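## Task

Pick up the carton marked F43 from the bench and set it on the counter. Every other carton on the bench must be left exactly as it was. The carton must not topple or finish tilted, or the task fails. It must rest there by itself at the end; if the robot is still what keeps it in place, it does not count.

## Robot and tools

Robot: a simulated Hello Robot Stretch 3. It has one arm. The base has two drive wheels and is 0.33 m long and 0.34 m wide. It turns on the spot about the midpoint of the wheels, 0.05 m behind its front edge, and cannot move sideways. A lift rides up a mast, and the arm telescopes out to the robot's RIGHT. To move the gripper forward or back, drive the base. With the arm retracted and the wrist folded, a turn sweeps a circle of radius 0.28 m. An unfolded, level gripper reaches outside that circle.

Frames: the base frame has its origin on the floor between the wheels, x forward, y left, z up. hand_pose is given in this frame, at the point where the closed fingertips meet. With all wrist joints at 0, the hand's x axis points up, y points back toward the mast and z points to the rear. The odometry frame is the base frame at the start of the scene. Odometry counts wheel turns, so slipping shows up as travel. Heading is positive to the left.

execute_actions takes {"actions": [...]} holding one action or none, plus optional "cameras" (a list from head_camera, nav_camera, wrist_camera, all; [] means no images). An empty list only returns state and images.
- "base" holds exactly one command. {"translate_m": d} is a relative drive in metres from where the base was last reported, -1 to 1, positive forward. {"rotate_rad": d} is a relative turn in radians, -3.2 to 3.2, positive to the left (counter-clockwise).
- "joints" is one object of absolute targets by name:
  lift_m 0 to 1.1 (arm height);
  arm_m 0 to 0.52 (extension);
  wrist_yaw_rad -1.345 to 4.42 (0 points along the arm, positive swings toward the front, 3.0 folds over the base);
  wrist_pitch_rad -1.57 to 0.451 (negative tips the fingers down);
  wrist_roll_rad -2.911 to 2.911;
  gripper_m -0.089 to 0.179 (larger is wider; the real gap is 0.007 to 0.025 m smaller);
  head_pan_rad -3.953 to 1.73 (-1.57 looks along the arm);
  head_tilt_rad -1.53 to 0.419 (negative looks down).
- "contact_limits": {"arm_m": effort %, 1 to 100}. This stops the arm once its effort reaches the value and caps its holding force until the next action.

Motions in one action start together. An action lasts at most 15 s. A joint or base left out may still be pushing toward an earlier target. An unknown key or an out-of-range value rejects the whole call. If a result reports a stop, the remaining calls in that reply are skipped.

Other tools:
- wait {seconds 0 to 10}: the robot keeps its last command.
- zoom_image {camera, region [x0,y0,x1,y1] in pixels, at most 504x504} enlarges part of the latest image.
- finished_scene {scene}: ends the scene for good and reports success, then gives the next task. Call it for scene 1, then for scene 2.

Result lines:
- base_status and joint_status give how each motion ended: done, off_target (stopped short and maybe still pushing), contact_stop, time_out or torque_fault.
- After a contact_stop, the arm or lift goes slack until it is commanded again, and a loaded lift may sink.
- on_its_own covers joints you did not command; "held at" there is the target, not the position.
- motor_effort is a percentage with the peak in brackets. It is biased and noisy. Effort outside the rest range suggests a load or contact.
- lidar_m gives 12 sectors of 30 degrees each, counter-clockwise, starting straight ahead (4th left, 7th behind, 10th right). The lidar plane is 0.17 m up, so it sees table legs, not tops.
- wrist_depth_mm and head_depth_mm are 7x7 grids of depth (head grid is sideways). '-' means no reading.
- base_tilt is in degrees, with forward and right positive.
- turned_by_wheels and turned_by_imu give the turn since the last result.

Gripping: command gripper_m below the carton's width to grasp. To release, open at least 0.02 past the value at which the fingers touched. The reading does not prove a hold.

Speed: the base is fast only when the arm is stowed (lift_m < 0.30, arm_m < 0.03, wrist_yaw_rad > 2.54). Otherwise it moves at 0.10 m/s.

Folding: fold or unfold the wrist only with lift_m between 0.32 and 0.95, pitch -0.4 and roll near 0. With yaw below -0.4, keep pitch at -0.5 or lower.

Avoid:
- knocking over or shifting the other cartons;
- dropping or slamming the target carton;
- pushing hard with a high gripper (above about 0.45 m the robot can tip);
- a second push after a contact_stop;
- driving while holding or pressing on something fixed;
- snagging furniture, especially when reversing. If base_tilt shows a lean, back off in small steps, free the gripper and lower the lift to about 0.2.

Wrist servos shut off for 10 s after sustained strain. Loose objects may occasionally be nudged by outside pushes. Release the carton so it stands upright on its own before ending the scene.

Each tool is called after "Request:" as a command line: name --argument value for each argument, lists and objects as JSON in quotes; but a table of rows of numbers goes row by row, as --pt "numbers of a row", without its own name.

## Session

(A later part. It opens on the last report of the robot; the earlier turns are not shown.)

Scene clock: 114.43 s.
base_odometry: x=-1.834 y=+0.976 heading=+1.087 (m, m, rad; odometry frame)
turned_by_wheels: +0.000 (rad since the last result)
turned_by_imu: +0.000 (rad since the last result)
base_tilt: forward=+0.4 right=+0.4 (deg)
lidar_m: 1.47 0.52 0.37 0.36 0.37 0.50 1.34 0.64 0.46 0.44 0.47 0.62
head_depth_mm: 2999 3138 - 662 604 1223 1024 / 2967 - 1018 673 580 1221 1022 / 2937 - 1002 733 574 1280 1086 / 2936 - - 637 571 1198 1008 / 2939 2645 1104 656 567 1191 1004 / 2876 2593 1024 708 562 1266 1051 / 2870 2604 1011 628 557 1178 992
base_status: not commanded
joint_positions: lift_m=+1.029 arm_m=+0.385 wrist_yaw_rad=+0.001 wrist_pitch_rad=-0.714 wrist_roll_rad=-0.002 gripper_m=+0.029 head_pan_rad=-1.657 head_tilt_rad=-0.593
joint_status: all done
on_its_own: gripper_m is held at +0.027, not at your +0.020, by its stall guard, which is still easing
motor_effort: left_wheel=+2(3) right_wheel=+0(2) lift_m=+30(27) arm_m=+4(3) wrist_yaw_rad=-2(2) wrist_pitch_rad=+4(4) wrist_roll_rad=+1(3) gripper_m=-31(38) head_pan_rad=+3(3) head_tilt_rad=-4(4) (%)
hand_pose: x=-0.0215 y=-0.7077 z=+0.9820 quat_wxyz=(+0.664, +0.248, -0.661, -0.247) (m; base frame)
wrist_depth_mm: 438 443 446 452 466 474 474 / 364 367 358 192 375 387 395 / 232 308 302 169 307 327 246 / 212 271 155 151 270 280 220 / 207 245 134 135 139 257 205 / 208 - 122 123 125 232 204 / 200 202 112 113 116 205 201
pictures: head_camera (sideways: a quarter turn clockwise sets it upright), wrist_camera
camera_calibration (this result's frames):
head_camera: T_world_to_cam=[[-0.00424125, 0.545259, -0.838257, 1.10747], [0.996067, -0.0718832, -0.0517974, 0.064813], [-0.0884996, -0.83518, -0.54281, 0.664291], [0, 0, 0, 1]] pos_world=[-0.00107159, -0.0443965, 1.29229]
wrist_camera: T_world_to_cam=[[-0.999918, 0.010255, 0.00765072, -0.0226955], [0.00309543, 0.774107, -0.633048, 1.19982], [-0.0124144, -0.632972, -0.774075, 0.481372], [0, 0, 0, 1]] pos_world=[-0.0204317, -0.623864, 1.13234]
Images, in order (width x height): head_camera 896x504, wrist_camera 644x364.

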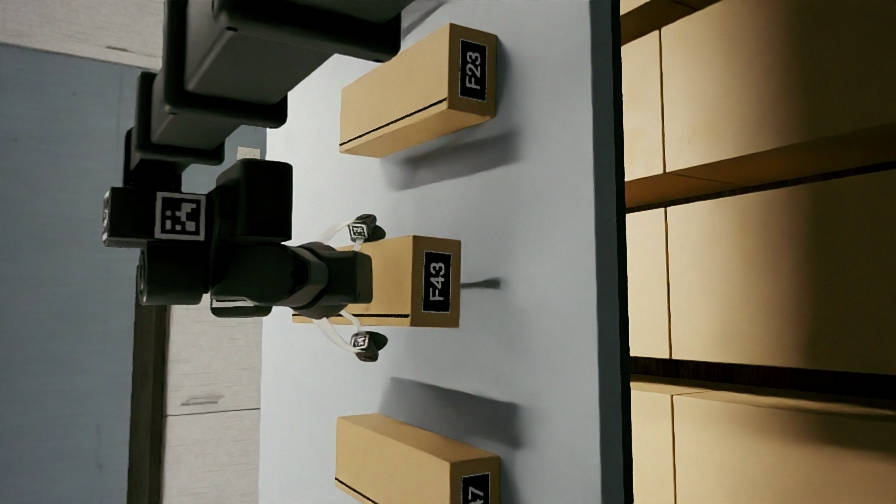

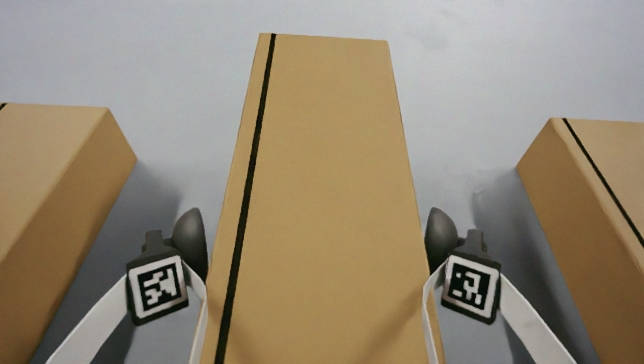

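Request:
execute_actions --actions '[]' --cameras '["wrist_camera","head_camera"]'

Scene clock: 115.80 s.
base_odometry: x=-1.834 y=+0.976 heading=+1.087 (m, m, rad; odometry frame)
turned_by_wheels: +0.000 (rad since the last result)
turned_by_imu: +0.000 (rad since the last result)
base_tilt: forward=+0.4 right=+0.5 (deg)
lidar_m: 1.47 0.52 0.37 0.36 0.37 0.50 1.34 0.64 0.46 0.44 0.47 0.62
head_depth_mm: 3005 3200 - 662 604 1227 1022 / 2988 - 1017 672 580 1215 1021 / 2977 - 1006 731 574 1281 1087 / 2942 - - 637 569 1196 1004 / 2912 2655 1101 655 565 1190 999 / 2868 2625 1022 710 561 1251 1050 / 2861 2588 1008 629 557 1181 993
base_status: not commanded
joint_positions: lift_m=+1.029 arm_m=+0.385 wrist_yaw_rad=+0.001 wrist_pitch_rad=-0.714 wrist_roll_rad=-0.002 gripper_m=+0.036 head_pan_rad=-1.657 head_tilt_rad=-0.593
joint_status: all done
on_its_own: gripper_m is held at +0.035, not at your +0.020, by its stall guard, which is still easing
motor_effort: left_wheel=+2(3) right_wheel=+0(2) lift_m=+30(27) arm_m=+4(3) wrist_yaw_rad=-2(2) wrist_pitch_rad=+4(4) wrist_roll_rad=+1(3) gripper_m=-28(38) head_pan_rad=+3(3) head_tilt_rad=-3(4) (%)
hand_pose: x=-0.0215 y=-0.7077 z=+0.9820 quat_wxyz=(+0.664, +0.248, -0.661, -0.247) (m; base frame)
wrist_depth_mm: 433 444 446 460 467 476 481 / 361 373 364 193 371 388 394 / 231 307 300 169 311 334 248 / 213 270 155 151 270 281 220 / 206 245 134 135 138 255 204 / 209 - 122 124 126 233 205 / 201 201 112 113 116 205 199
pictures: head_camera (sideways: a quarter turn clockwise sets it upright), wrist_camera
camera_calibration (this result's frames):
head_camera: T_world_to_cam=[[-0.00424112, 0.545259, -0.838257, 1.10747], [0.996067, -0.0718835, -0.0517974, 0.064813], [-0.0884998, -0.83518, -0.54281, 0.664291], [0, 0, 0, 1]] pos_world=[-0.0010716, -0.0443965, 1.29229]
wrist_camera: T_world_to_cam=[[-0.999918, 0.0102549, 0.00765078, -0.0226956], [0.00309537, 0.774107, -0.633048, 1.19982], [-0.0124144, -0.632972, -0.774075, 0.481371], [0, 0, 0, 1]] pos_world=[-0.0204317, -0.623864, 1.13234]
Images, in order (width x height): head_camera 896x504, wrist_camera 644x364.

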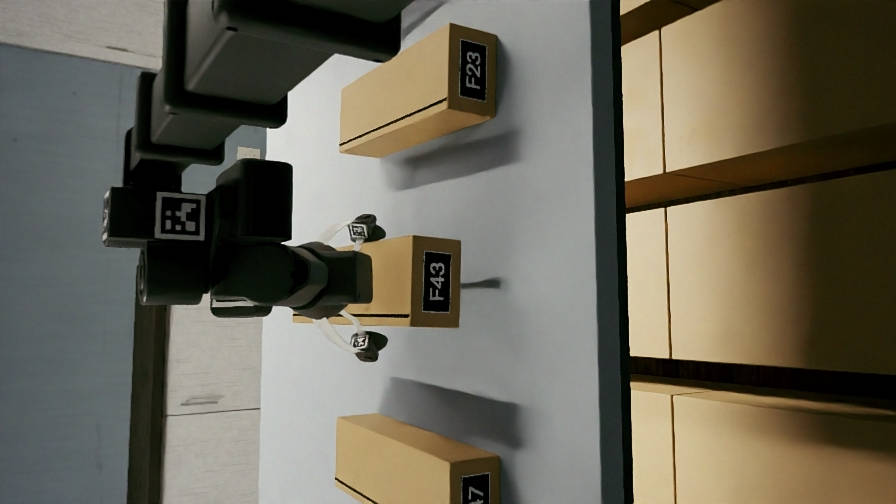

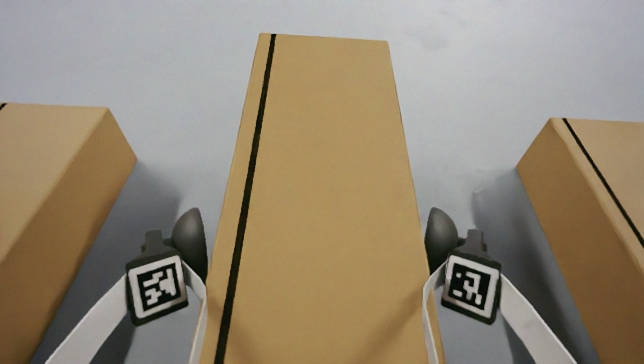

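Request:
wait --seconds 5

Scene clock: 121.90 s.
base_odometry: x=-1.834 y=+0.976 heading=+1.087 (m, m, rad; odometry frame)
turned_by_wheels: +0.000 (rad since the last result)
turned_by_imu: -0.001 (rad since the last result)
base_tilt: forward=+0.4 right=+0.4 (deg)
lidar_m: 1.47 0.52 0.37 0.36 0.37 0.50 1.34 0.64 0.46 0.44 0.47 0.62
head_depth_mm: 3013 3189 - 661 604 1222 1023 / 2979 - 1015 673 578 1214 1023 / 2982 - 1004 732 574 1282 1086 / 2914 - - 637 570 1203 1007 / 2926 2627 1105 657 567 1197 1000 / 2912 2637 1024 708 561 1258 1050 / 2871 2625 1012 629 557 1179 993
base_status: not commanded
joint_positions: lift_m=+1.029 arm_m=+0.385 wrist_yaw_rad=+0.001 wrist_pitch_rad=-0.714 wrist_roll_rad=-0.002 gripper_m=+0.059 head_pan_rad=-1.657 head_tilt_rad=-0.593
joint_status: all done
on_its_own: gripper_m is held at +0.058, not at your +0.020, by its stall guard, which is not easing now
motor_effort: left_wheel=+2(3) right_wheel=+0(2) lift_m=+30(27) arm_m=+3(3) wrist_yaw_rad=-1(2) wrist_pitch_rad=+4(4) wrist_roll_rad=+1(3) gripper_m=-20(38) head_pan_rad=+3(3) head_tilt_rad=-4(4) (%)
hand_pose: x=-0.0215 y=-0.7077 z=+0.9820 quat_wxyz=(+0.664, +0.248, -0.661, -0.247) (m; base frame)
wrist_depth_mm: 432 439 452 455 468 483 478 / 370 371 358 195 375 390 397 / 231 308 298 169 313 331 246 / 212 269 155 151 270 279 221 / 206 244 134 137 138 256 205 / 210 - 122 124 126 233 202 / 200 198 112 113 115 204 200
wait: 5.00 s; at rest from the start
pictures: head_camera (sideways: a quarter turn clockwise sets it upright), nav_camera (sideways: a quarter turn counterclockwise sets it upright), wrist_camera
camera_calibration (this result's frames):
head_camera: T_world_to_cam=[[-0.00424118, 0.545259, -0.838257, 1.10747], [0.996067, -0.0718834, -0.0517974, 0.064813], [-0.0884997, -0.83518, -0.54281, 0.664291], [0, 0, 0, 1]] pos_world=[-0.00107159, -0.0443965, 1.29229]
nav_camera: T_world_to_cam=[[-0.0263621, -0.534754, 0.844596, -1.05961], [-0.999292, 0.03678, -0.00790343, 0.0645282], [-0.0268379, -0.844207, -0.535346, 0.656306], [0, 0, 0, 1]] pos_world=[0.0541629, -0.0149443, 1.2468]
wrist_camera: T_world_to_cam=[[-0.999918, 0.010255, 0.00765077, -0.0226956], [0.00309539, 0.774107, -0.633048, 1.19982], [-0.0124144, -0.632972, -0.774075, 0.481371], [0, 0, 0, 1]] pos_world=[-0.0204317, -0.623864, 1.13234]
Images, in order (width x height): head_camera 896x504, nav_camera 672x504, wrist_camera 644x364.

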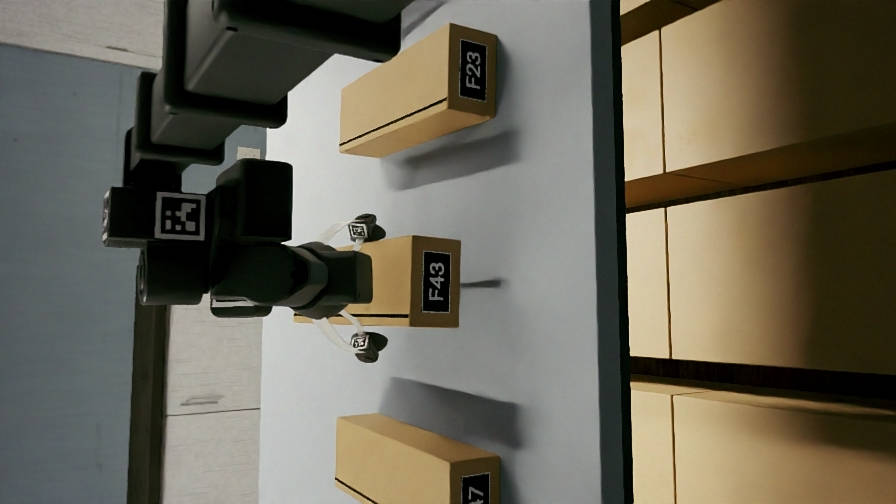

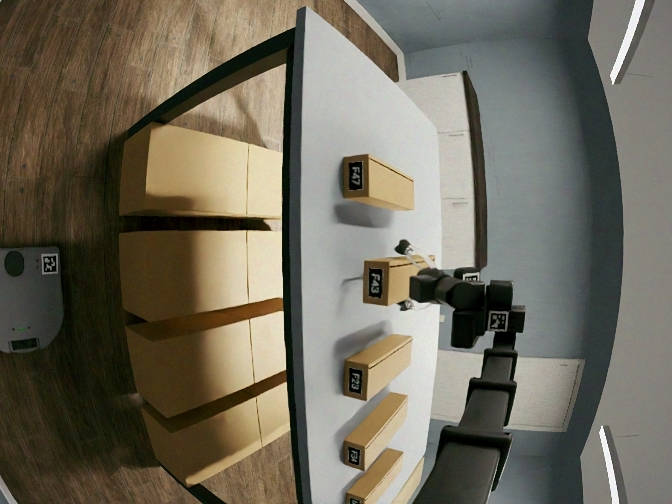

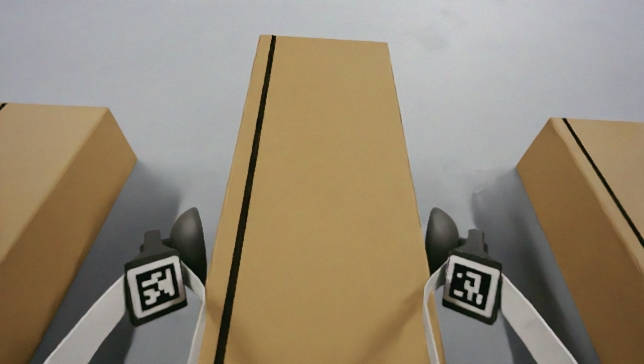

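Request:
execute_actions --actions '[{"joints":{"lift_m":1.095,"arm_m":0.3}}]' --cameras '[]'

Request:
execute_actions --actions '[{"base":{"rotate_rad":-0.25},"joints":{"arm_m":0.2,"head_pan_rad":-0.6,"head_tilt_rad":-1.0}}]'

Scene clock: 132.23 s.
base_odometry: x=-1.834 y=+0.976 heading=+1.087 (m, m, rad; odometry frame)
turned_by_wheels: +0.000 (rad since the last result)
turned_by_imu: +0.000 (rad since the last result)
base_tilt: forward=+0.4 right=+0.5 (deg)
lidar_m: 1.47 0.52 0.37 0.36 0.37 0.50 1.34 0.64 0.46 0.44 0.47 0.62
head_depth_mm: - 3324 1096 684 603 1222 1015 / - 3342 1082 673 578 1217 1021 / - 3399 1073 730 574 1275 1082 / - - 541 529 568 1204 1008 / 2917 2632 618 656 565 1192 1006 / 2917 2632 1025 710 561 1256 1050 / 2881 2597 1010 630 559 1182 993
base_status: not commanded
joint_positions: lift_m=+1.094 arm_m=+0.300 wrist_yaw_rad=+0.001 wrist_pitch_rad=-0.715 wrist_roll_rad=-0.002 gripper_m=+0.059 head_pan_rad=-1.657 head_tilt_rad=-0.593
joint_status: all done
on_its_own: gripper_m is held at +0.058, not at your +0.020, by its stall guard, which is not easing now
motor_effort: left_wheel=+2(2) right_wheel=+0(0) lift_m=+30(32) arm_m=-3(2) wrist_yaw_rad=-1(1) wrist_pitch_rad=+5(4) wrist_roll_rad=+1(1) gripper_m=-20(20) head_pan_rad=+2(3) head_tilt_rad=-3(2) (%)
hand_pose: x=-0.0215 y=-0.6230 z=+1.0469 quat_wxyz=(+0.663, +0.248, -0.661, -0.247) (m; base frame)
wrist_depth_mm: 559 580 573 593 599 615 636 / 478 482 460 194 483 499 515 / 393 335 391 170 401 352 436 / 285 299 156 151 351 316 317 / 254 278 135 136 139 295 268 / 232 - 122 123 126 263 241 / 211 256 112 113 115 263 217
pictures: none
No camera images: the call's "cameras" was empty. Leave "cameras" out to get every camera's image.

Scene clock: 134.20 s.
base_odometry: x=-1.834 y=+0.976 heading=+0.837 (m, m, rad; odometry frame)
turned_by_wheels: -0.250 (rad since the last result)
turned_by_imu: -0.252 (rad since the last result)
base_tilt: forward=+0.4 right=+0.5 (deg)
lidar_m: 2.07 0.72 0.42 0.36 0.36 0.42 0.72 0.89 0.52 0.44 0.44 0.51
head_depth_mm: 785 628 540 1311 1103 1009 1107 / 774 625 602 1259 1156 1137 1123 / 771 621 1772 1249 1120 1241 1125 / 2732 636 1745 1214 1231 1239 1112 / 2673 701 1741 1512 1374 1221 1108 / 2608 2170 1814 1564 1379 1221 1107 / 2280 2139 1802 1562 1366 1219 1104
base_status: done
joint_positions: lift_m=+1.094 arm_m=+0.200 wrist_yaw_rad=+0.000 wrist_pitch_rad=-0.715 wrist_roll_rad=-0.002 gripper_m=+0.059 head_pan_rad=-0.607 head_tilt_rad=-0.988
joint_status: all done
on_its_own: gripper_m is held at +0.058, not at your +0.020, by its stall guard, which is not easing now
motor_effort: left_wheel=+2(6) right_wheel=-1(5) lift_m=+30(30) arm_m=-3(2) wrist_yaw_rad=-1(1) wrist_pitch_rad=+5(5) wrist_roll_rad=+1(1) gripper_m=-20(19) head_pan_rad=+3(41) head_tilt_rad=-7(37) (%)
hand_pose: x=-0.0215 y=-0.5230 z=+1.0469 quat_wxyz=(+0.663, +0.248, -0.661, -0.247) (m; base frame)
wrist_depth_mm: 567 571 587 590 589 612 504 / 470 472 468 196 453 403 452 / 399 408 394 171 406 369 420 / 357 355 157 152 283 356 354 / 316 321 135 136 139 331 333 / 286 - 122 123 125 304 299 / 264 257 112 113 116 266 277
pictures: head_camera (sideways: a quarter turn clockwise sets it upright), nav_camera (sideways: a quarter turn counterclockwise sets it upright), wrist_camera
camera_calibration (this result's frames):
head_camera: T_world_to_cam=[[-0.70543, 0.427718, -0.565178, 0.755864], [0.542613, 0.838913, -0.0423894, 0.0553065], [0.456004, -0.336576, -0.823879, 1.02654], [0, 0, 0, 1]] pos_world=[0.0350944, -0.0241868, 1.27528]
nav_camera: T_world_to_cam=[[0.683583, -0.450767, 0.574041, -0.711334], [-0.534843, -0.844543, -0.0262747, 0.0856035], [0.496646, -0.28906, -0.818405, 1.02127], [0, 0, 0, 1]] pos_world=[0.0248296, 0.0468594, 1.2464]
wrist_camera: T_world_to_cam=[[-0.999915, 0.0105135, 0.00766071, -0.0250076], [0.00330197, 0.774747, -0.632263, 1.09743], [-0.0125824, -0.632184, -0.774716, 0.649507], [0, 0, 0, 1]] pos_world=[-0.0204568, -0.439357, 1.19724]
Images, in order (width x height): head_camera 896x504, nav_camera 672x504, wrist_camera 644x364.

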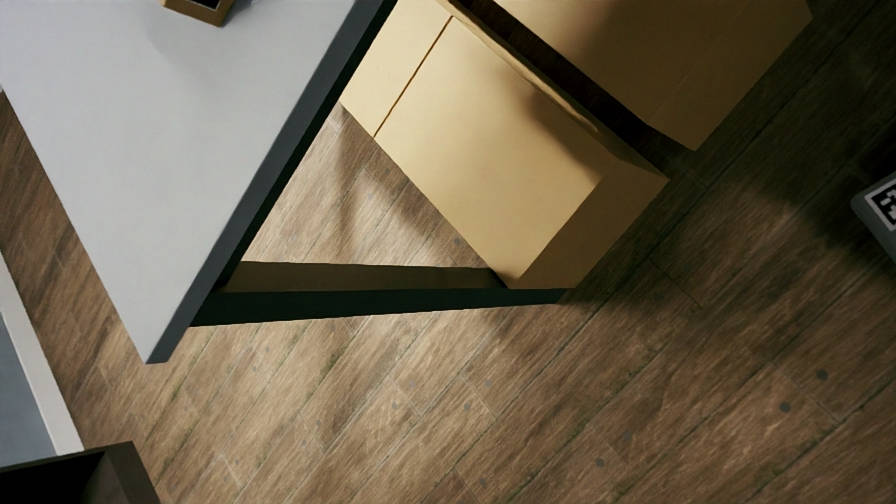

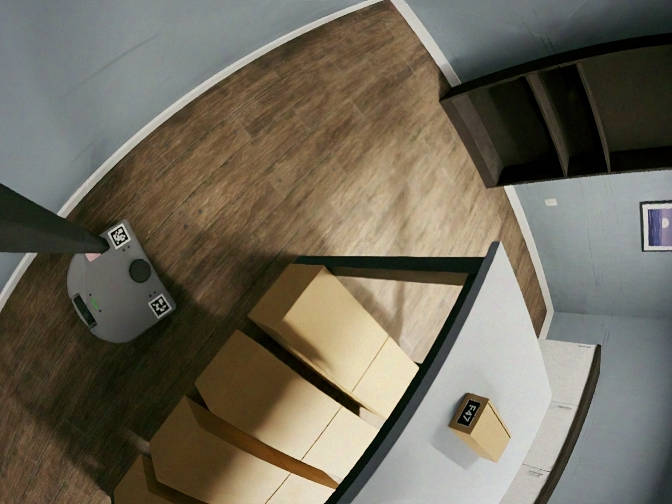

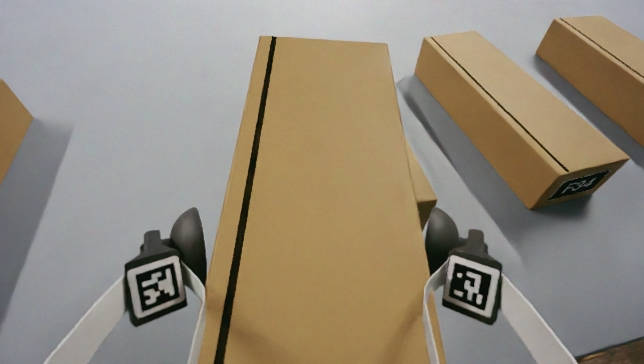

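Request:
execute_actions --actions '[{"base":{"translate_m":0.78},"joints":{"arm_m":0.02}}]' --cameras '[]'

Request:
execute_actions --actions '[{"base":{"rotate_rad":-1.3},"joints":{"head_pan_rad":-0.2,"head_tilt_rad":-0.8}}]'

Scene clock: 148.23 s.
base_odometry: x=-1.312 y=+1.555 heading=+0.837 (m, m, rad; odometry frame)
turned_by_wheels: +0.000 (rad since the last result)
turned_by_imu: -0.001 (rad since the last result)
base_tilt: forward=+0.4 right=+0.4 (deg)
lidar_m: 1.30 1.14 0.65 0.56 0.56 0.65 1.13 0.49 0.36 0.61 2.57 1.66
head_depth_mm: 2768 2224 1873 1603 1413 1254 1121 / 2673 2204 1848 1595 1396 1238 1121 / 2501 2195 1843 1582 1384 1238 1118 / 2235 2172 1839 1577 1390 1235 1117 / 1998 2127 1829 1574 1383 1230 1106 / 1622 1864 1791 1570 1371 1231 1102 / 1612 1824 1736 1563 1369 1218 1105
base_status: done
joint_positions: lift_m=+1.094 arm_m=+0.020 wrist_yaw_rad=+0.000 wrist_pitch_rad=-0.715 wrist_roll_rad=-0.002 gripper_m=+0.059 head_pan_rad=-0.607 head_tilt_rad=-0.988
joint_status: all done
on_its_own: gripper_m is held at +0.058, not at your +0.020, by its stall guard, which is not easing now
motor_effort: left_wheel=+2(7) right_wheel=-1(4) lift_m=+30(30) arm_m=-3(1) wrist_yaw_rad=-1(1) wrist_pitch_rad=+5(5) wrist_roll_rad=+2(1) gripper_m=-20(20) head_pan_rad=+3(3) head_tilt_rad=-7(7) (%)
hand_pose: x=-0.0215 y=-0.3430 z=+1.0469 quat_wxyz=(+0.663, +0.248, -0.661, -0.247) (m; base frame)
wrist_depth_mm: - - - 628 600 615 611 / - - - 195 492 507 448 / - - - 170 402 430 425 / - - 157 151 355 374 383 / - - 134 136 139 337 332 / - - 122 124 125 304 299 / - - 112 113 115 267 270
pictures: none
No camera images: the call's "cameras" was empty. Leave "cameras" out to get every camera's image.

Scene clock: 151.23 s.
base_odometry: x=-1.312 y=+1.555 heading=-0.463 (m, m, rad; odometry frame)
turned_by_wheels: -1.300 (rad since the last result)
turned_by_imu: -1.314 (rad since the last result)
base_tilt: forward=+0.4 right=+0.5 (deg)
lidar_m: 1.09 2.22 1.58 1.30 0.79 0.58 0.56 0.58 0.80 0.92 0.35 0.36
head_depth_mm: 3032 926 688 546 489 574 927 / 2917 916 681 1368 1234 1057 842 / 2337 911 2113 1479 1294 1277 1168 / 2312 2550 2175 1767 1559 1332 1159 / 2267 2590 2316 1861 1540 1324 1163 / 2225 2516 2297 1847 1533 1315 1152 / 2182 2492 2279 1822 1520 1308 1144
base_status: done
joint_positions: lift_m=+1.094 arm_m=+0.020 wrist_yaw_rad=+0.000 wrist_pitch_rad=-0.715 wrist_roll_rad=-0.002 gripper_m=+0.059 head_pan_rad=-0.207 head_tilt_rad=-0.804
joint_status: all done
on_its_own: gripper_m is held at +0.058, not at your +0.020, by its stall guard, which is not easing now
motor_effort: left_wheel=+2(6) right_wheel=-1(5) lift_m=+30(30) arm_m=-2(2) wrist_yaw_rad=-1(1) wrist_pitch_rad=+5(5) wrist_roll_rad=+2(1) gripper_m=-20(20) head_pan_rad=+3(26) head_tilt_rad=+3(20) (%)
hand_pose: x=-0.0215 y=-0.3430 z=+1.0469 quat_wxyz=(+0.663, +0.248, -0.661, -0.247) (m; base frame)
wrist_depth_mm: 579 571 - - - - 659 / 469 499 - 195 - - 656 / 403 516 - 170 - 963 654 / 355 - 156 151 - 969 644 / 326 - 135 136 138 909 656 / 613 - 122 124 126 851 629 / 828 836 112 113 115 - 627
pictures: head_camera (sideways: a quarter turn clockwise sets it upright), nav_camera (sideways: a quarter turn counterclockwise sets it upright), wrist_camera
camera_calibration (this result's frames):
head_camera: T_world_to_cam=[[-0.701635, 0.0951531, -0.706154, 0.939528], [0.181218, 0.982286, -0.0476975, 0.0644322], [0.689106, -0.161434, -0.70645, 0.872417], [0, 0, 0, 1]] pos_world=[0.046342, -0.0118518, 1.28284]
nav_camera: T_world_to_cam=[[0.688983, -0.124574, 0.713991, -0.893722], [-0.159745, -0.986993, -0.0180564, 0.0726214], [0.706954, -0.101616, -0.699922, 0.86592], [0, 0, 0, 1]] pos_world=[0.0151946, 0.0483336, 1.2455]
wrist_camera: T_world_to_cam=[[-0.999915, 0.0105189, 0.00765463, -0.0268918], [0.00331025, 0.774758, -0.632249, 0.957957], [-0.0125811, -0.632171, -0.774727, 0.763317], [0, 0, 0, 1]] pos_world=[-0.0204573, -0.259355, 1.19724]
Images, in order (width x height): head_camera 896x504, nav_camera 672x504, wrist_camera 644x364.

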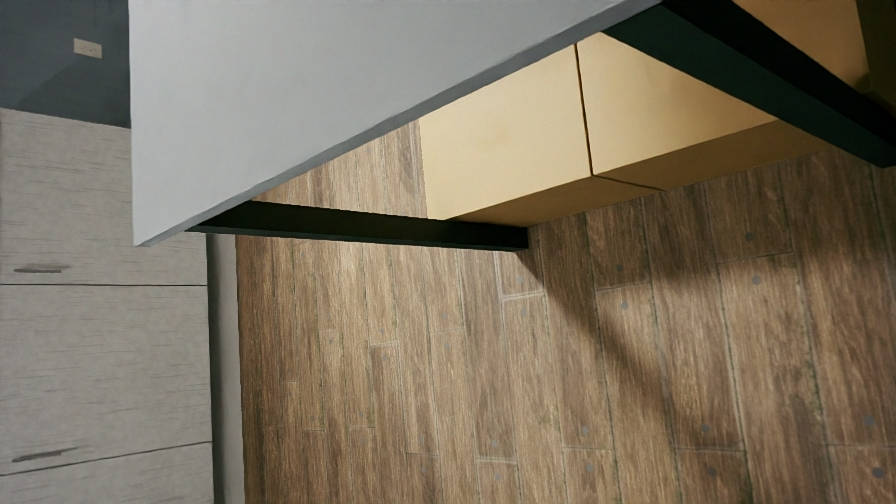

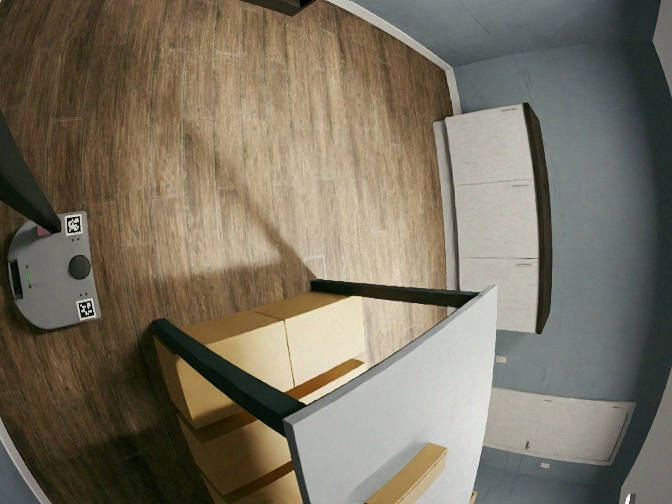

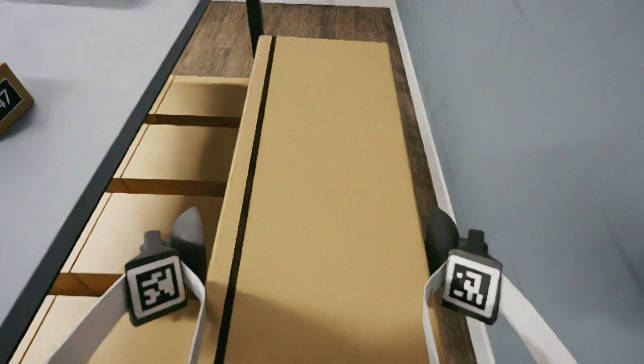

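Request:
execute_actions --actions '[{"base":{"translate_m":1.0}}]' --cameras '[]'

Request:
execute_actions --actions '[{"base":{"translate_m":0.95},"joints":{"arm_m":0.2,"head_tilt_rad":-0.5}}]' --cameras '["head_camera","wrist_camera"]'

Scene clock: 165.77 s.
base_odometry: x=-0.417 y=+1.109 heading=-0.463 (m, m, rad; odometry frame)
turned_by_wheels: +0.000 (rad since the last result)
turned_by_imu: -0.001 (rad since the last result)
base_tilt: forward=+0.4 right=+0.5 (deg)
lidar_m: 1.56 1.63 1.62 1.26 1.58 1.60 1.56 0.44 0.32 0.26 0.26 1.62
head_depth_mm: 1539 1661 2155 1908 1574 1346 1175 / 1510 1628 1917 1894 1570 1334 1171 / 1489 1597 1877 1874 1558 1327 1168 / 1452 1576 1827 1857 1550 1330 1157 / 1434 1547 1789 1859 1543 1319 1155 / 1418 1526 1753 1860 1539 1310 1143 / 1400 1495 1722 1833 1525 1305 1146
base_status: done
joint_positions: lift_m=+1.094 arm_m=+0.020 wrist_yaw_rad=+0.000 wrist_pitch_rad=-0.715 wrist_roll_rad=-0.002 gripper_m=+0.059 head_pan_rad=-0.207 head_tilt_rad=-0.803
joint_status: not commanded
on_its_own: gripper_m is held at +0.058, not at your +0.020, by its stall guard, which is not easing now
motor_effort: left_wheel=+2(7) right_wheel=-1(2) lift_m=+30(30) arm_m=-3(2) wrist_yaw_rad=+0(1) wrist_pitch_rad=+5(4) wrist_roll_rad=+1(1) gripper_m=-20(20) head_pan_rad=+4(3) head_tilt_rad=+3(2) (%)
hand_pose: x=-0.0215 y=-0.3430 z=+1.0469 quat_wxyz=(+0.663, +0.248, -0.661, -0.247) (m; base frame)
wrist_depth_mm: - - - 595 605 610 629 / - - 484 194 485 512 509 / - - 396 170 404 429 406 / - - 155 151 354 377 375 / - - 134 136 138 333 335 / - - 122 124 126 303 299 / - 260 112 113 115 264 272
pictures: none
No camera images: the call's "cameras" was empty. Leave "cameras" out to get every camera's image.

Scene clock: 176.67 s.
base_odometry: x=+0.433 y=+0.685 heading=-0.463 (m, m, rad; odometry frame)
turned_by_wheels: +0.000 (rad since the last result)
turned_by_imu: -0.002 (rad since the last result)
base_tilt: forward=+0.4 right=+0.4 (deg)
lidar_m: 0.62 0.65 0.89 1.56 1.62 2.06 1.21 0.87 1.15 2.83 0.87 0.65
head_depth_mm: 1122 1228 1304 892 790 898 1036 / 1102 1196 1281 878 768 875 1006 / 1082 1177 1258 867 750 845 974 / 1062 1151 1225 862 732 824 944 / 1042 1130 1197 855 714 803 917 / 1026 1106 1176 841 694 781 889 / 1010 1089 1157 833 686 764 863
base_status: done
joint_positions: lift_m=+1.094 arm_m=+0.200 wrist_yaw_rad=+0.000 wrist_pitch_rad=-0.715 wrist_roll_rad=-0.002 gripper_m=+0.059 head_pan_rad=-0.207 head_tilt_rad=-0.507
joint_status: all done
on_its_own: gripper_m is held at +0.058, not at your +0.020, by its stall guard, which is not easing now
motor_effort: left_wheel=+2(7) right_wheel=-1(1) lift_m=+30(30) arm_m=+4(1) wrist_yaw_rad=-1(1) wrist_pitch_rad=+5(5) wrist_roll_rad=+1(1) gripper_m=-20(20) head_pan_rad=+3(3) head_tilt_rad=+4(30) (%)
hand_pose: x=-0.0215 y=-0.5224 z=+1.0469 quat_wxyz=(+0.663, +0.248, -0.661, -0.247) (m; base frame)
wrist_depth_mm: - - - - - - - / - - - 195 - - - / - - - 170 - - - / 783 - 156 151 - - - / 784 - 134 136 138 - - / 774 - 122 123 126 - - / 742 - 112 113 115 - 901
pictures: head_camera (sideways: a quarter turn clockwise sets it upright), wrist_camera
camera_calibration (this result's frames):
head_camera: T_world_to_cam=[[-0.469637, 0.0463128, -0.881644, 1.16689], [0.195718, 0.979237, -0.052816, 0.0710271], [0.860893, -0.197358, -0.46895, 0.562399], [0, 0, 0, 1]] pos_world=[0.0499483, -0.0126007, 1.29627]
wrist_camera: T_world_to_cam=[[-0.999915, 0.0106045, 0.00757803, -0.0248831], [0.00342502, 0.774758, -0.632248, 1.09696], [-0.0125758, -0.632169, -0.774729, 0.649903], [0, 0, 0, 1]] pos_world=[-0.0204651, -0.438764, 1.19724]
Images, in order (width x height): head_camera 896x504, wrist_camera 644x364.

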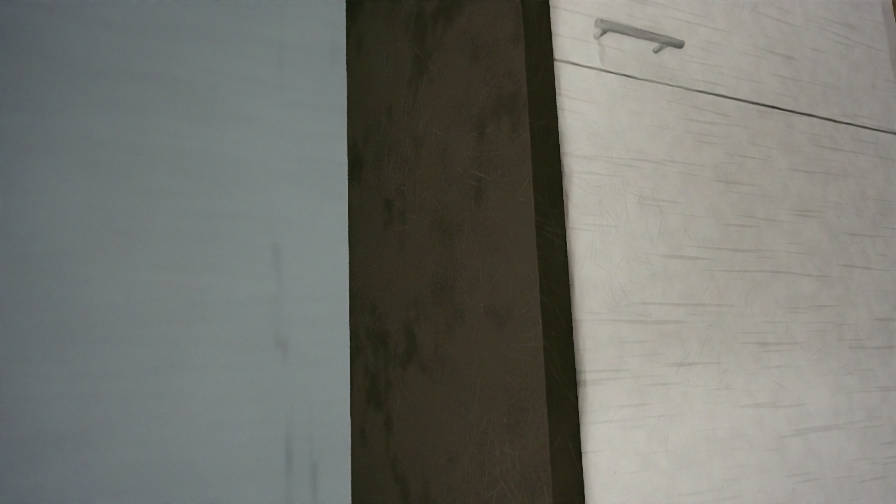

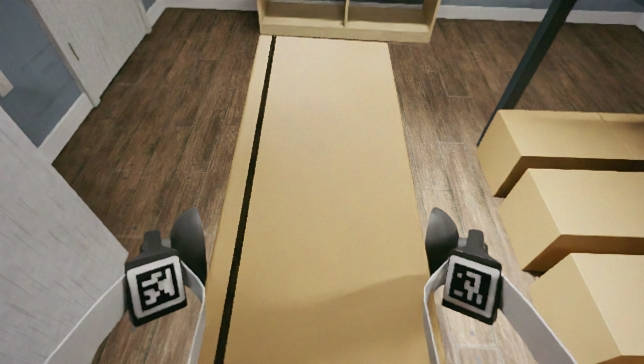

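Request:
execute_actions --actions '[{"base":{"rotate_rad":1.55},"joints":{"arm_m":0.51,"lift_m":1.05,"wrist_pitch_rad":-0.78,"head_pan_rad":-1.5,"head_tilt_rad":-0.5}}]' --cameras '["head_camera","wrist_camera"]'

Scene clock: 183.03 s.
base_odometry: x=+0.433 y=+0.685 heading=+1.087 (m, m, rad; odometry frame)
turned_by_wheels: +1.550 (rad since the last result)
turned_by_imu: +1.565 (rad since the last result)
base_tilt: forward=+0.4 right=+0.5 (deg)
lidar_m: 1.56 1.52 2.06 1.30 0.87 1.13 2.83 0.89 0.65 0.62 0.65 0.88
head_depth_mm: 1029 1086 1192 888 707 775 879 / 1040 1093 1214 881 715 786 893 / 1043 1114 848 740 715 800 910 / 1055 1139 1214 859 721 812 923 / 1058 1149 1224 854 733 818 939 / 1066 1157 1236 840 737 834 952 / 1078 1164 1231 833 748 843 970
base_status: done
joint_positions: lift_m=+1.051 arm_m=+0.510 wrist_yaw_rad=+0.000 wrist_pitch_rad=-0.793 wrist_roll_rad=-0.002 gripper_m=+0.059 head_pan_rad=-1.493 head_tilt_rad=-0.507
joint_status: all done
on_its_own: gripper_m is held at +0.058, not at your +0.020, by its stall guard, which is not easing now
motor_effort: left_wheel=+0(5) right_wheel=+2(6) lift_m=+8(26) arm_m=+4(5) wrist_yaw_rad=-1(1) wrist_pitch_rad=+4(3) wrist_roll_rad=+1(1) gripper_m=-21(20) head_pan_rad=-4(40) head_tilt_rad=+3(5) (%)
hand_pose: x=-0.0215 y=-0.8174 z=+0.9900 quat_wxyz=(+0.653, +0.273, -0.651, -0.273) (m; base frame)
wrist_depth_mm: 407 415 420 429 438 430 442 / 355 357 351 192 365 369 376 / 315 317 300 170 310 328 332 / 278 279 155 150 279 290 293 / 253 256 134 135 138 265 265 / 232 - 122 123 125 243 241 / 214 212 112 113 115 215 222
pictures: head_camera (sideways: a quarter turn clockwise sets it upright), wrist_camera
camera_calibration (this result's frames):
head_camera: T_world_to_cam=[[-0.087352, 0.463625, -0.881715, 1.16465], [0.994808, 0.0869853, -0.0528175, 0.0661546], [0.0522088, -0.881752, -0.468816, 0.567157], [0, 0, 0, 1]] pos_world=[0.00631286, -0.0456233, 1.29628]
wrist_camera: T_world_to_cam=[[-0.999913, 0.0102857, 0.00829213, -0.0223277], [0.00372606, 0.821687, -0.569927, 1.26618], [-0.0126757, -0.569847, -0.821653, 0.51678], [0, 0, 0, 1]] pos_world=[-0.0204931, -0.745686, 1.14643]
Images, in order (width x height): head_camera 896x504, wrist_camera 644x364.

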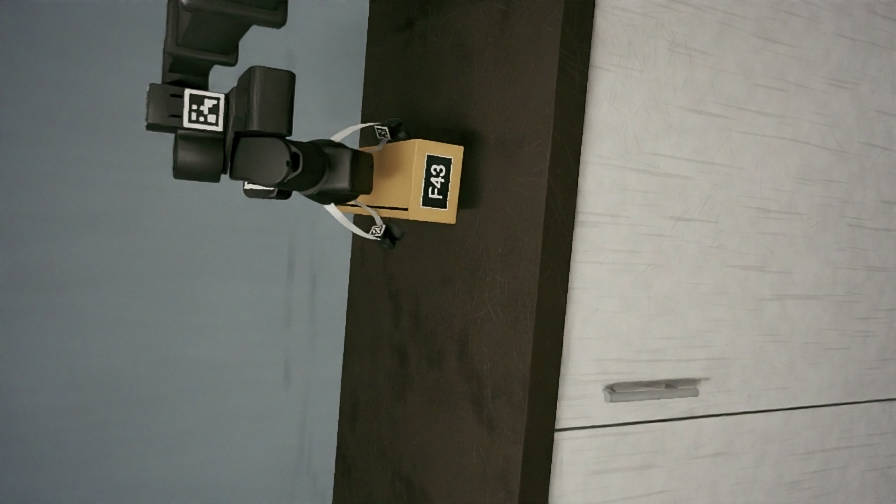

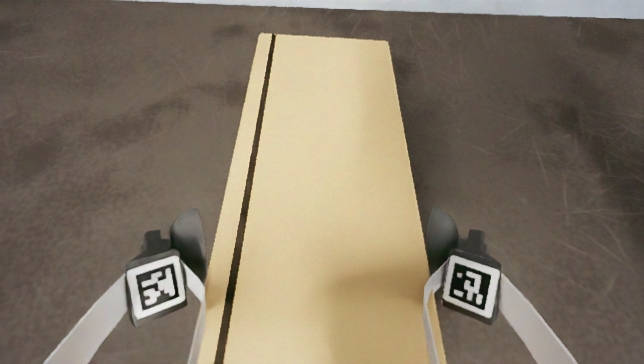

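Request:
execute_actions --actions '[{"joints":{"lift_m":0.998}}]' --cameras '["head_camera"]'

Scene clock: 185.87 s.
base_odometry: x=+0.433 y=+0.685 heading=+1.087 (m, m, rad; odometry frame)
turned_by_wheels: +0.000 (rad since the last result)
turned_by_imu: +0.000 (rad since the last result)
base_tilt: forward=+0.4 right=+0.4 (deg)
lidar_m: 1.56 1.52 2.06 1.30 0.87 1.13 2.83 0.89 0.65 0.62 0.64 0.88
head_depth_mm: 1029 1104 - 889 706 775 880 / 1040 1106 1189 879 715 787 893 / 1049 1122 - 739 716 799 907 / 1048 1140 1212 860 721 811 920 / 1064 1147 1225 850 730 822 935 / 1071 1153 1228 843 737 832 954 / 1077 1171 1224 833 750 846 970
base_status: not commanded
joint_positions: lift_m=+0.999 arm_m=+0.510 wrist_yaw_rad=+0.000 wrist_pitch_rad=-0.793 wrist_roll_rad=-0.002 gripper_m=+0.059 head_pan_rad=-1.493 head_tilt_rad=-0.507
joint_status: all done
on_its_own: gripper_m is held at +0.058, not at your +0.020, by its stall guard, which is not easing now
motor_effort: left_wheel=+0(0) right_wheel=+2(2) lift_m=+8(8) arm_m=+3(4) wrist_yaw_rad=-1(1) wrist_pitch_rad=+4(4) wrist_roll_rad=+1(1) gripper_m=-20(20) head_pan_rad=-3(3) head_tilt_rad=+4(4) (%)
hand_pose: x=-0.0215 y=-0.8173 z=+0.9380 quat_wxyz=(+0.653, +0.273, -0.651, -0.273) (m; base frame)
wrist_depth_mm: 318 319 326 331 337 341 345 / 276 278 274 194 283 293 296 / 243 245 234 170 243 256 260 / 217 218 155 151 216 228 231 / 197 200 134 136 138 206 207 / 180 - 122 124 125 190 189 / 167 165 112 113 115 169 171
pictures: head_camera (sideways: a quarter turn clockwise sets it upright)
camera_calibration (this result's frames):
head_camera: T_world_to_cam=[[-0.0873522, 0.463624, -0.881715, 1.16465], [0.994808, 0.0869857, -0.0528175, 0.0661546], [0.0522091, -0.881752, -0.468816, 0.567157], [0, 0, 0, 1]] pos_world=[0.00631287, -0.0456233, 1.29628]
Images, in order (width x height): head_camera 896x504.

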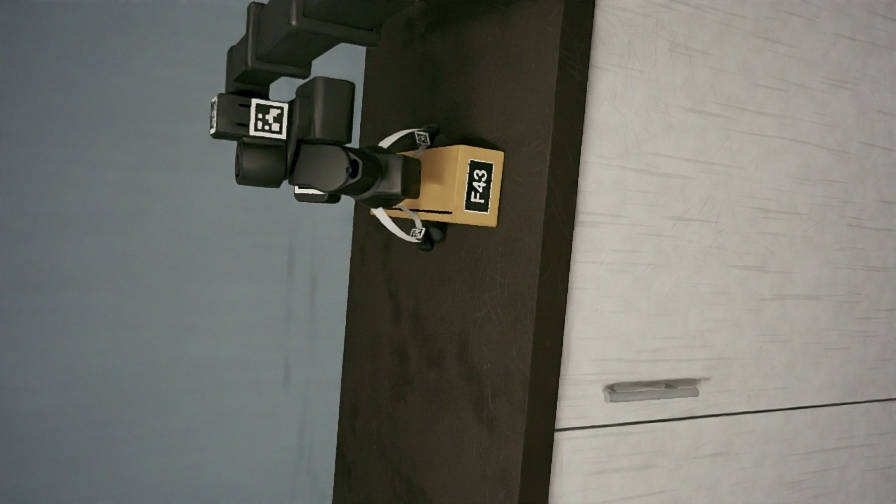

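Request:
execute_actions --actions '[{"joints":{"lift_m":0.995,"gripper_m":0.15}}]' --cameras '[]'

Request:
execute_actions --actions '[{"joints":{"lift_m":1.09,"arm_m":0.4,"head_pan_rad":1.73,"head_tilt_rad":-0.3}}]'

Scene clock: 189.83 s.
base_odometry: x=+0.433 y=+0.685 heading=+1.087 (m, m, rad; odometry frame)
turned_by_wheels: +0.000 (rad since the last result)
turned_by_imu: +0.000 (rad since the last result)
base_tilt: forward=+0.4 right=+0.5 (deg)
lidar_m: 1.56 1.52 2.06 1.30 0.87 1.13 2.84 0.89 0.65 0.62 0.65 0.88
head_depth_mm: 1032 1109 - 889 705 777 878 / 1041 1111 1158 876 717 790 892 / 1041 1124 - 743 714 800 907 / 1049 1136 1210 821 722 809 925 / 1062 1143 1223 850 732 820 939 / 1073 1154 1228 841 736 832 950 / 1078 1168 1231 834 750 845 969
base_status: not commanded
joint_positions: lift_m=+0.996 arm_m=+0.510 wrist_yaw_rad=+0.000 wrist_pitch_rad=-0.789 wrist_roll_rad=-0.002 gripper_m=+0.150 head_pan_rad=-1.493 head_tilt_rad=-0.507
joint_status: all done
motor_effort: left_wheel=+0(1) right_wheel=+2(3) lift_m=+7(12) arm_m=+5(4) wrist_yaw_rad=-1(1) wrist_pitch_rad=+3(4) wrist_roll_rad=+1(1) gripper_m=+0(86) head_pan_rad=-4(2) head_tilt_rad=+5(4) (%)
hand_pose: x=-0.0215 y=-0.8182 z=+0.9357 quat_wxyz=(+0.654, +0.272, -0.652, -0.272) (m; base frame)
wrist_depth_mm: 317 318 326 328 336 337 343 / 276 275 272 193 280 292 296 / 242 244 234 170 242 253 254 / 216 217 157 151 214 225 227 / 194 199 138 136 143 207 205 / 180 178 123 124 127 - 185 / 160 163 113 114 116 168 171
pictures: none
No camera images: the call's "cameras" was empty. Leave "cameras" out to get every camera's image.

Scene clock: 191.90 s.
base_odometry: x=+0.433 y=+0.685 heading=+1.087 (m, m, rad; odometry frame)
turned_by_wheels: +0.000 (rad since the last result)
turned_by_imu: +0.000 (rad since the last result)
base_tilt: forward=+0.4 right=+0.5 (deg)
lidar_m: 1.56 1.52 2.06 1.29 0.87 1.13 2.83 0.88 0.65 0.62 0.65 0.88
head_depth_mm: 2160 2256 2373 2484 2579 2102 1613 / 2192 2283 2420 2533 2640 2089 1610 / 2220 2333 2428 2572 2647 2077 1602 / 2259 2360 2465 2605 2652 1974 1586 / 2250 2369 2508 1528 2586 1750 1528 / - - - - - 985 1065 / - - - - - - -
base_status: not commanded
joint_positions: lift_m=+1.089 arm_m=+0.400 wrist_yaw_rad=+0.000 wrist_pitch_rad=-0.790 wrist_roll_rad=-0.002 gripper_m=+0.150 head_pan_rad=+1.720 head_tilt_rad=-0.310
joint_status: all done
joint sent to its limit — the command would take head_pan_rad past its upper limit, so that joint was sent only as far as its limit.
motor_effort: left_wheel=-1(1) right_wheel=+3(3) lift_m=+30(31) arm_m=-3(5) wrist_yaw_rad=-1(1) wrist_pitch_rad=+3(3) wrist_roll_rad=+1(1) gripper_m=+1(2) head_pan_rad=+3(40) head_tilt_rad=+7(24) (%)
hand_pose: x=-0.0215 y=-0.7085 z=+1.0290 quat_wxyz=(+0.653, +0.273, -0.652, -0.272) (m; base frame)
wrist_depth_mm: 481 480 491 488 508 501 527 / 408 422 421 341 433 444 442 / 365 372 371 300 381 388 387 / 327 328 330 266 336 342 345 / 294 300 297 240 303 311 310 / 273 269 268 218 274 - 281 / 243 250 246 244 253 257 257
pictures: head_camera (sideways: a quarter turn clockwise sets it upright), nav_camera (sideways: a quarter turn counterclockwise sets it upright), wrist_camera
camera_calibration (this result's frames):
head_camera: T_world_to_cam=[[0.0932608, -0.276347, -0.956522, 1.26118], [-0.987606, -0.14749, -0.0536804, 0.0793844], [-0.126243, 0.949673, -0.286677, 0.331218], [0, 0, 0, 1]] pos_world=[0.00259625, 0.0456815, 1.30556]
nav_camera: T_world_to_cam=[[-0.0608349, 0.271825, 0.960422, -1.21052], [0.980287, 0.19748, 0.00620108, 0.0340905], [-0.187979, 0.941867, -0.27848, 0.323029], [0, 0, 0, 1]] pos_world=[-0.0463378, 0.0180673, 1.25236]
wrist_camera: T_world_to_cam=[[-0.999913, 0.0103303, 0.00825629, -0.023705], [0.00375078, 0.820232, -0.572019, 1.20006], [-0.0126812, -0.571938, -0.820199, 0.607907], [0, 0, 0, 1]] pos_world=[-0.0204951, -0.636396, 1.18526]
Images, in order (width x height): head_camera 896x504, nav_camera 672x504, wrist_camera 644x364.

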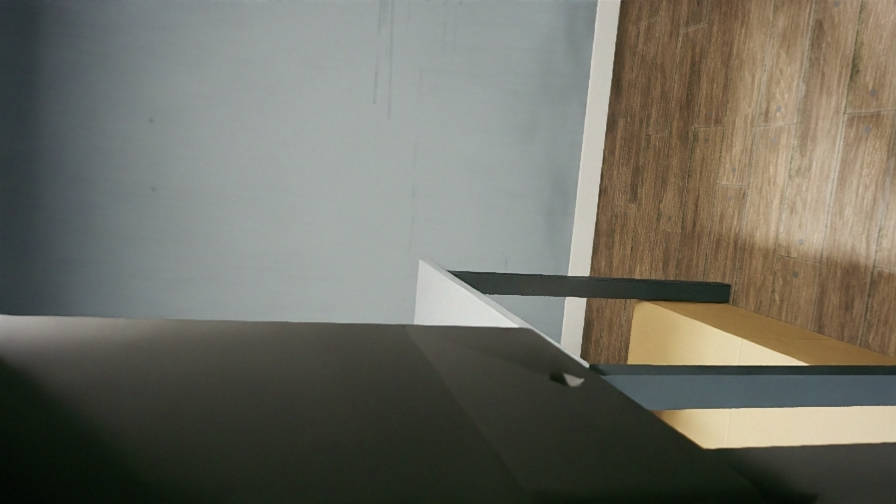

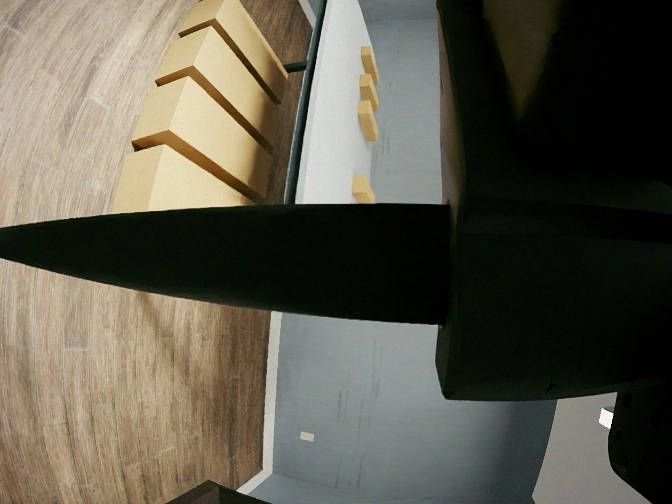

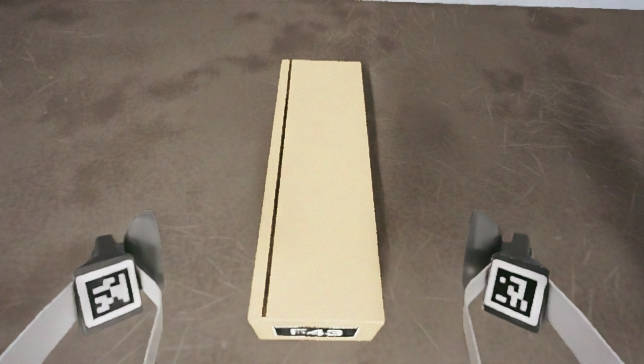

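Request:
finished_scene --scene 1

The scene is finished: the task was done.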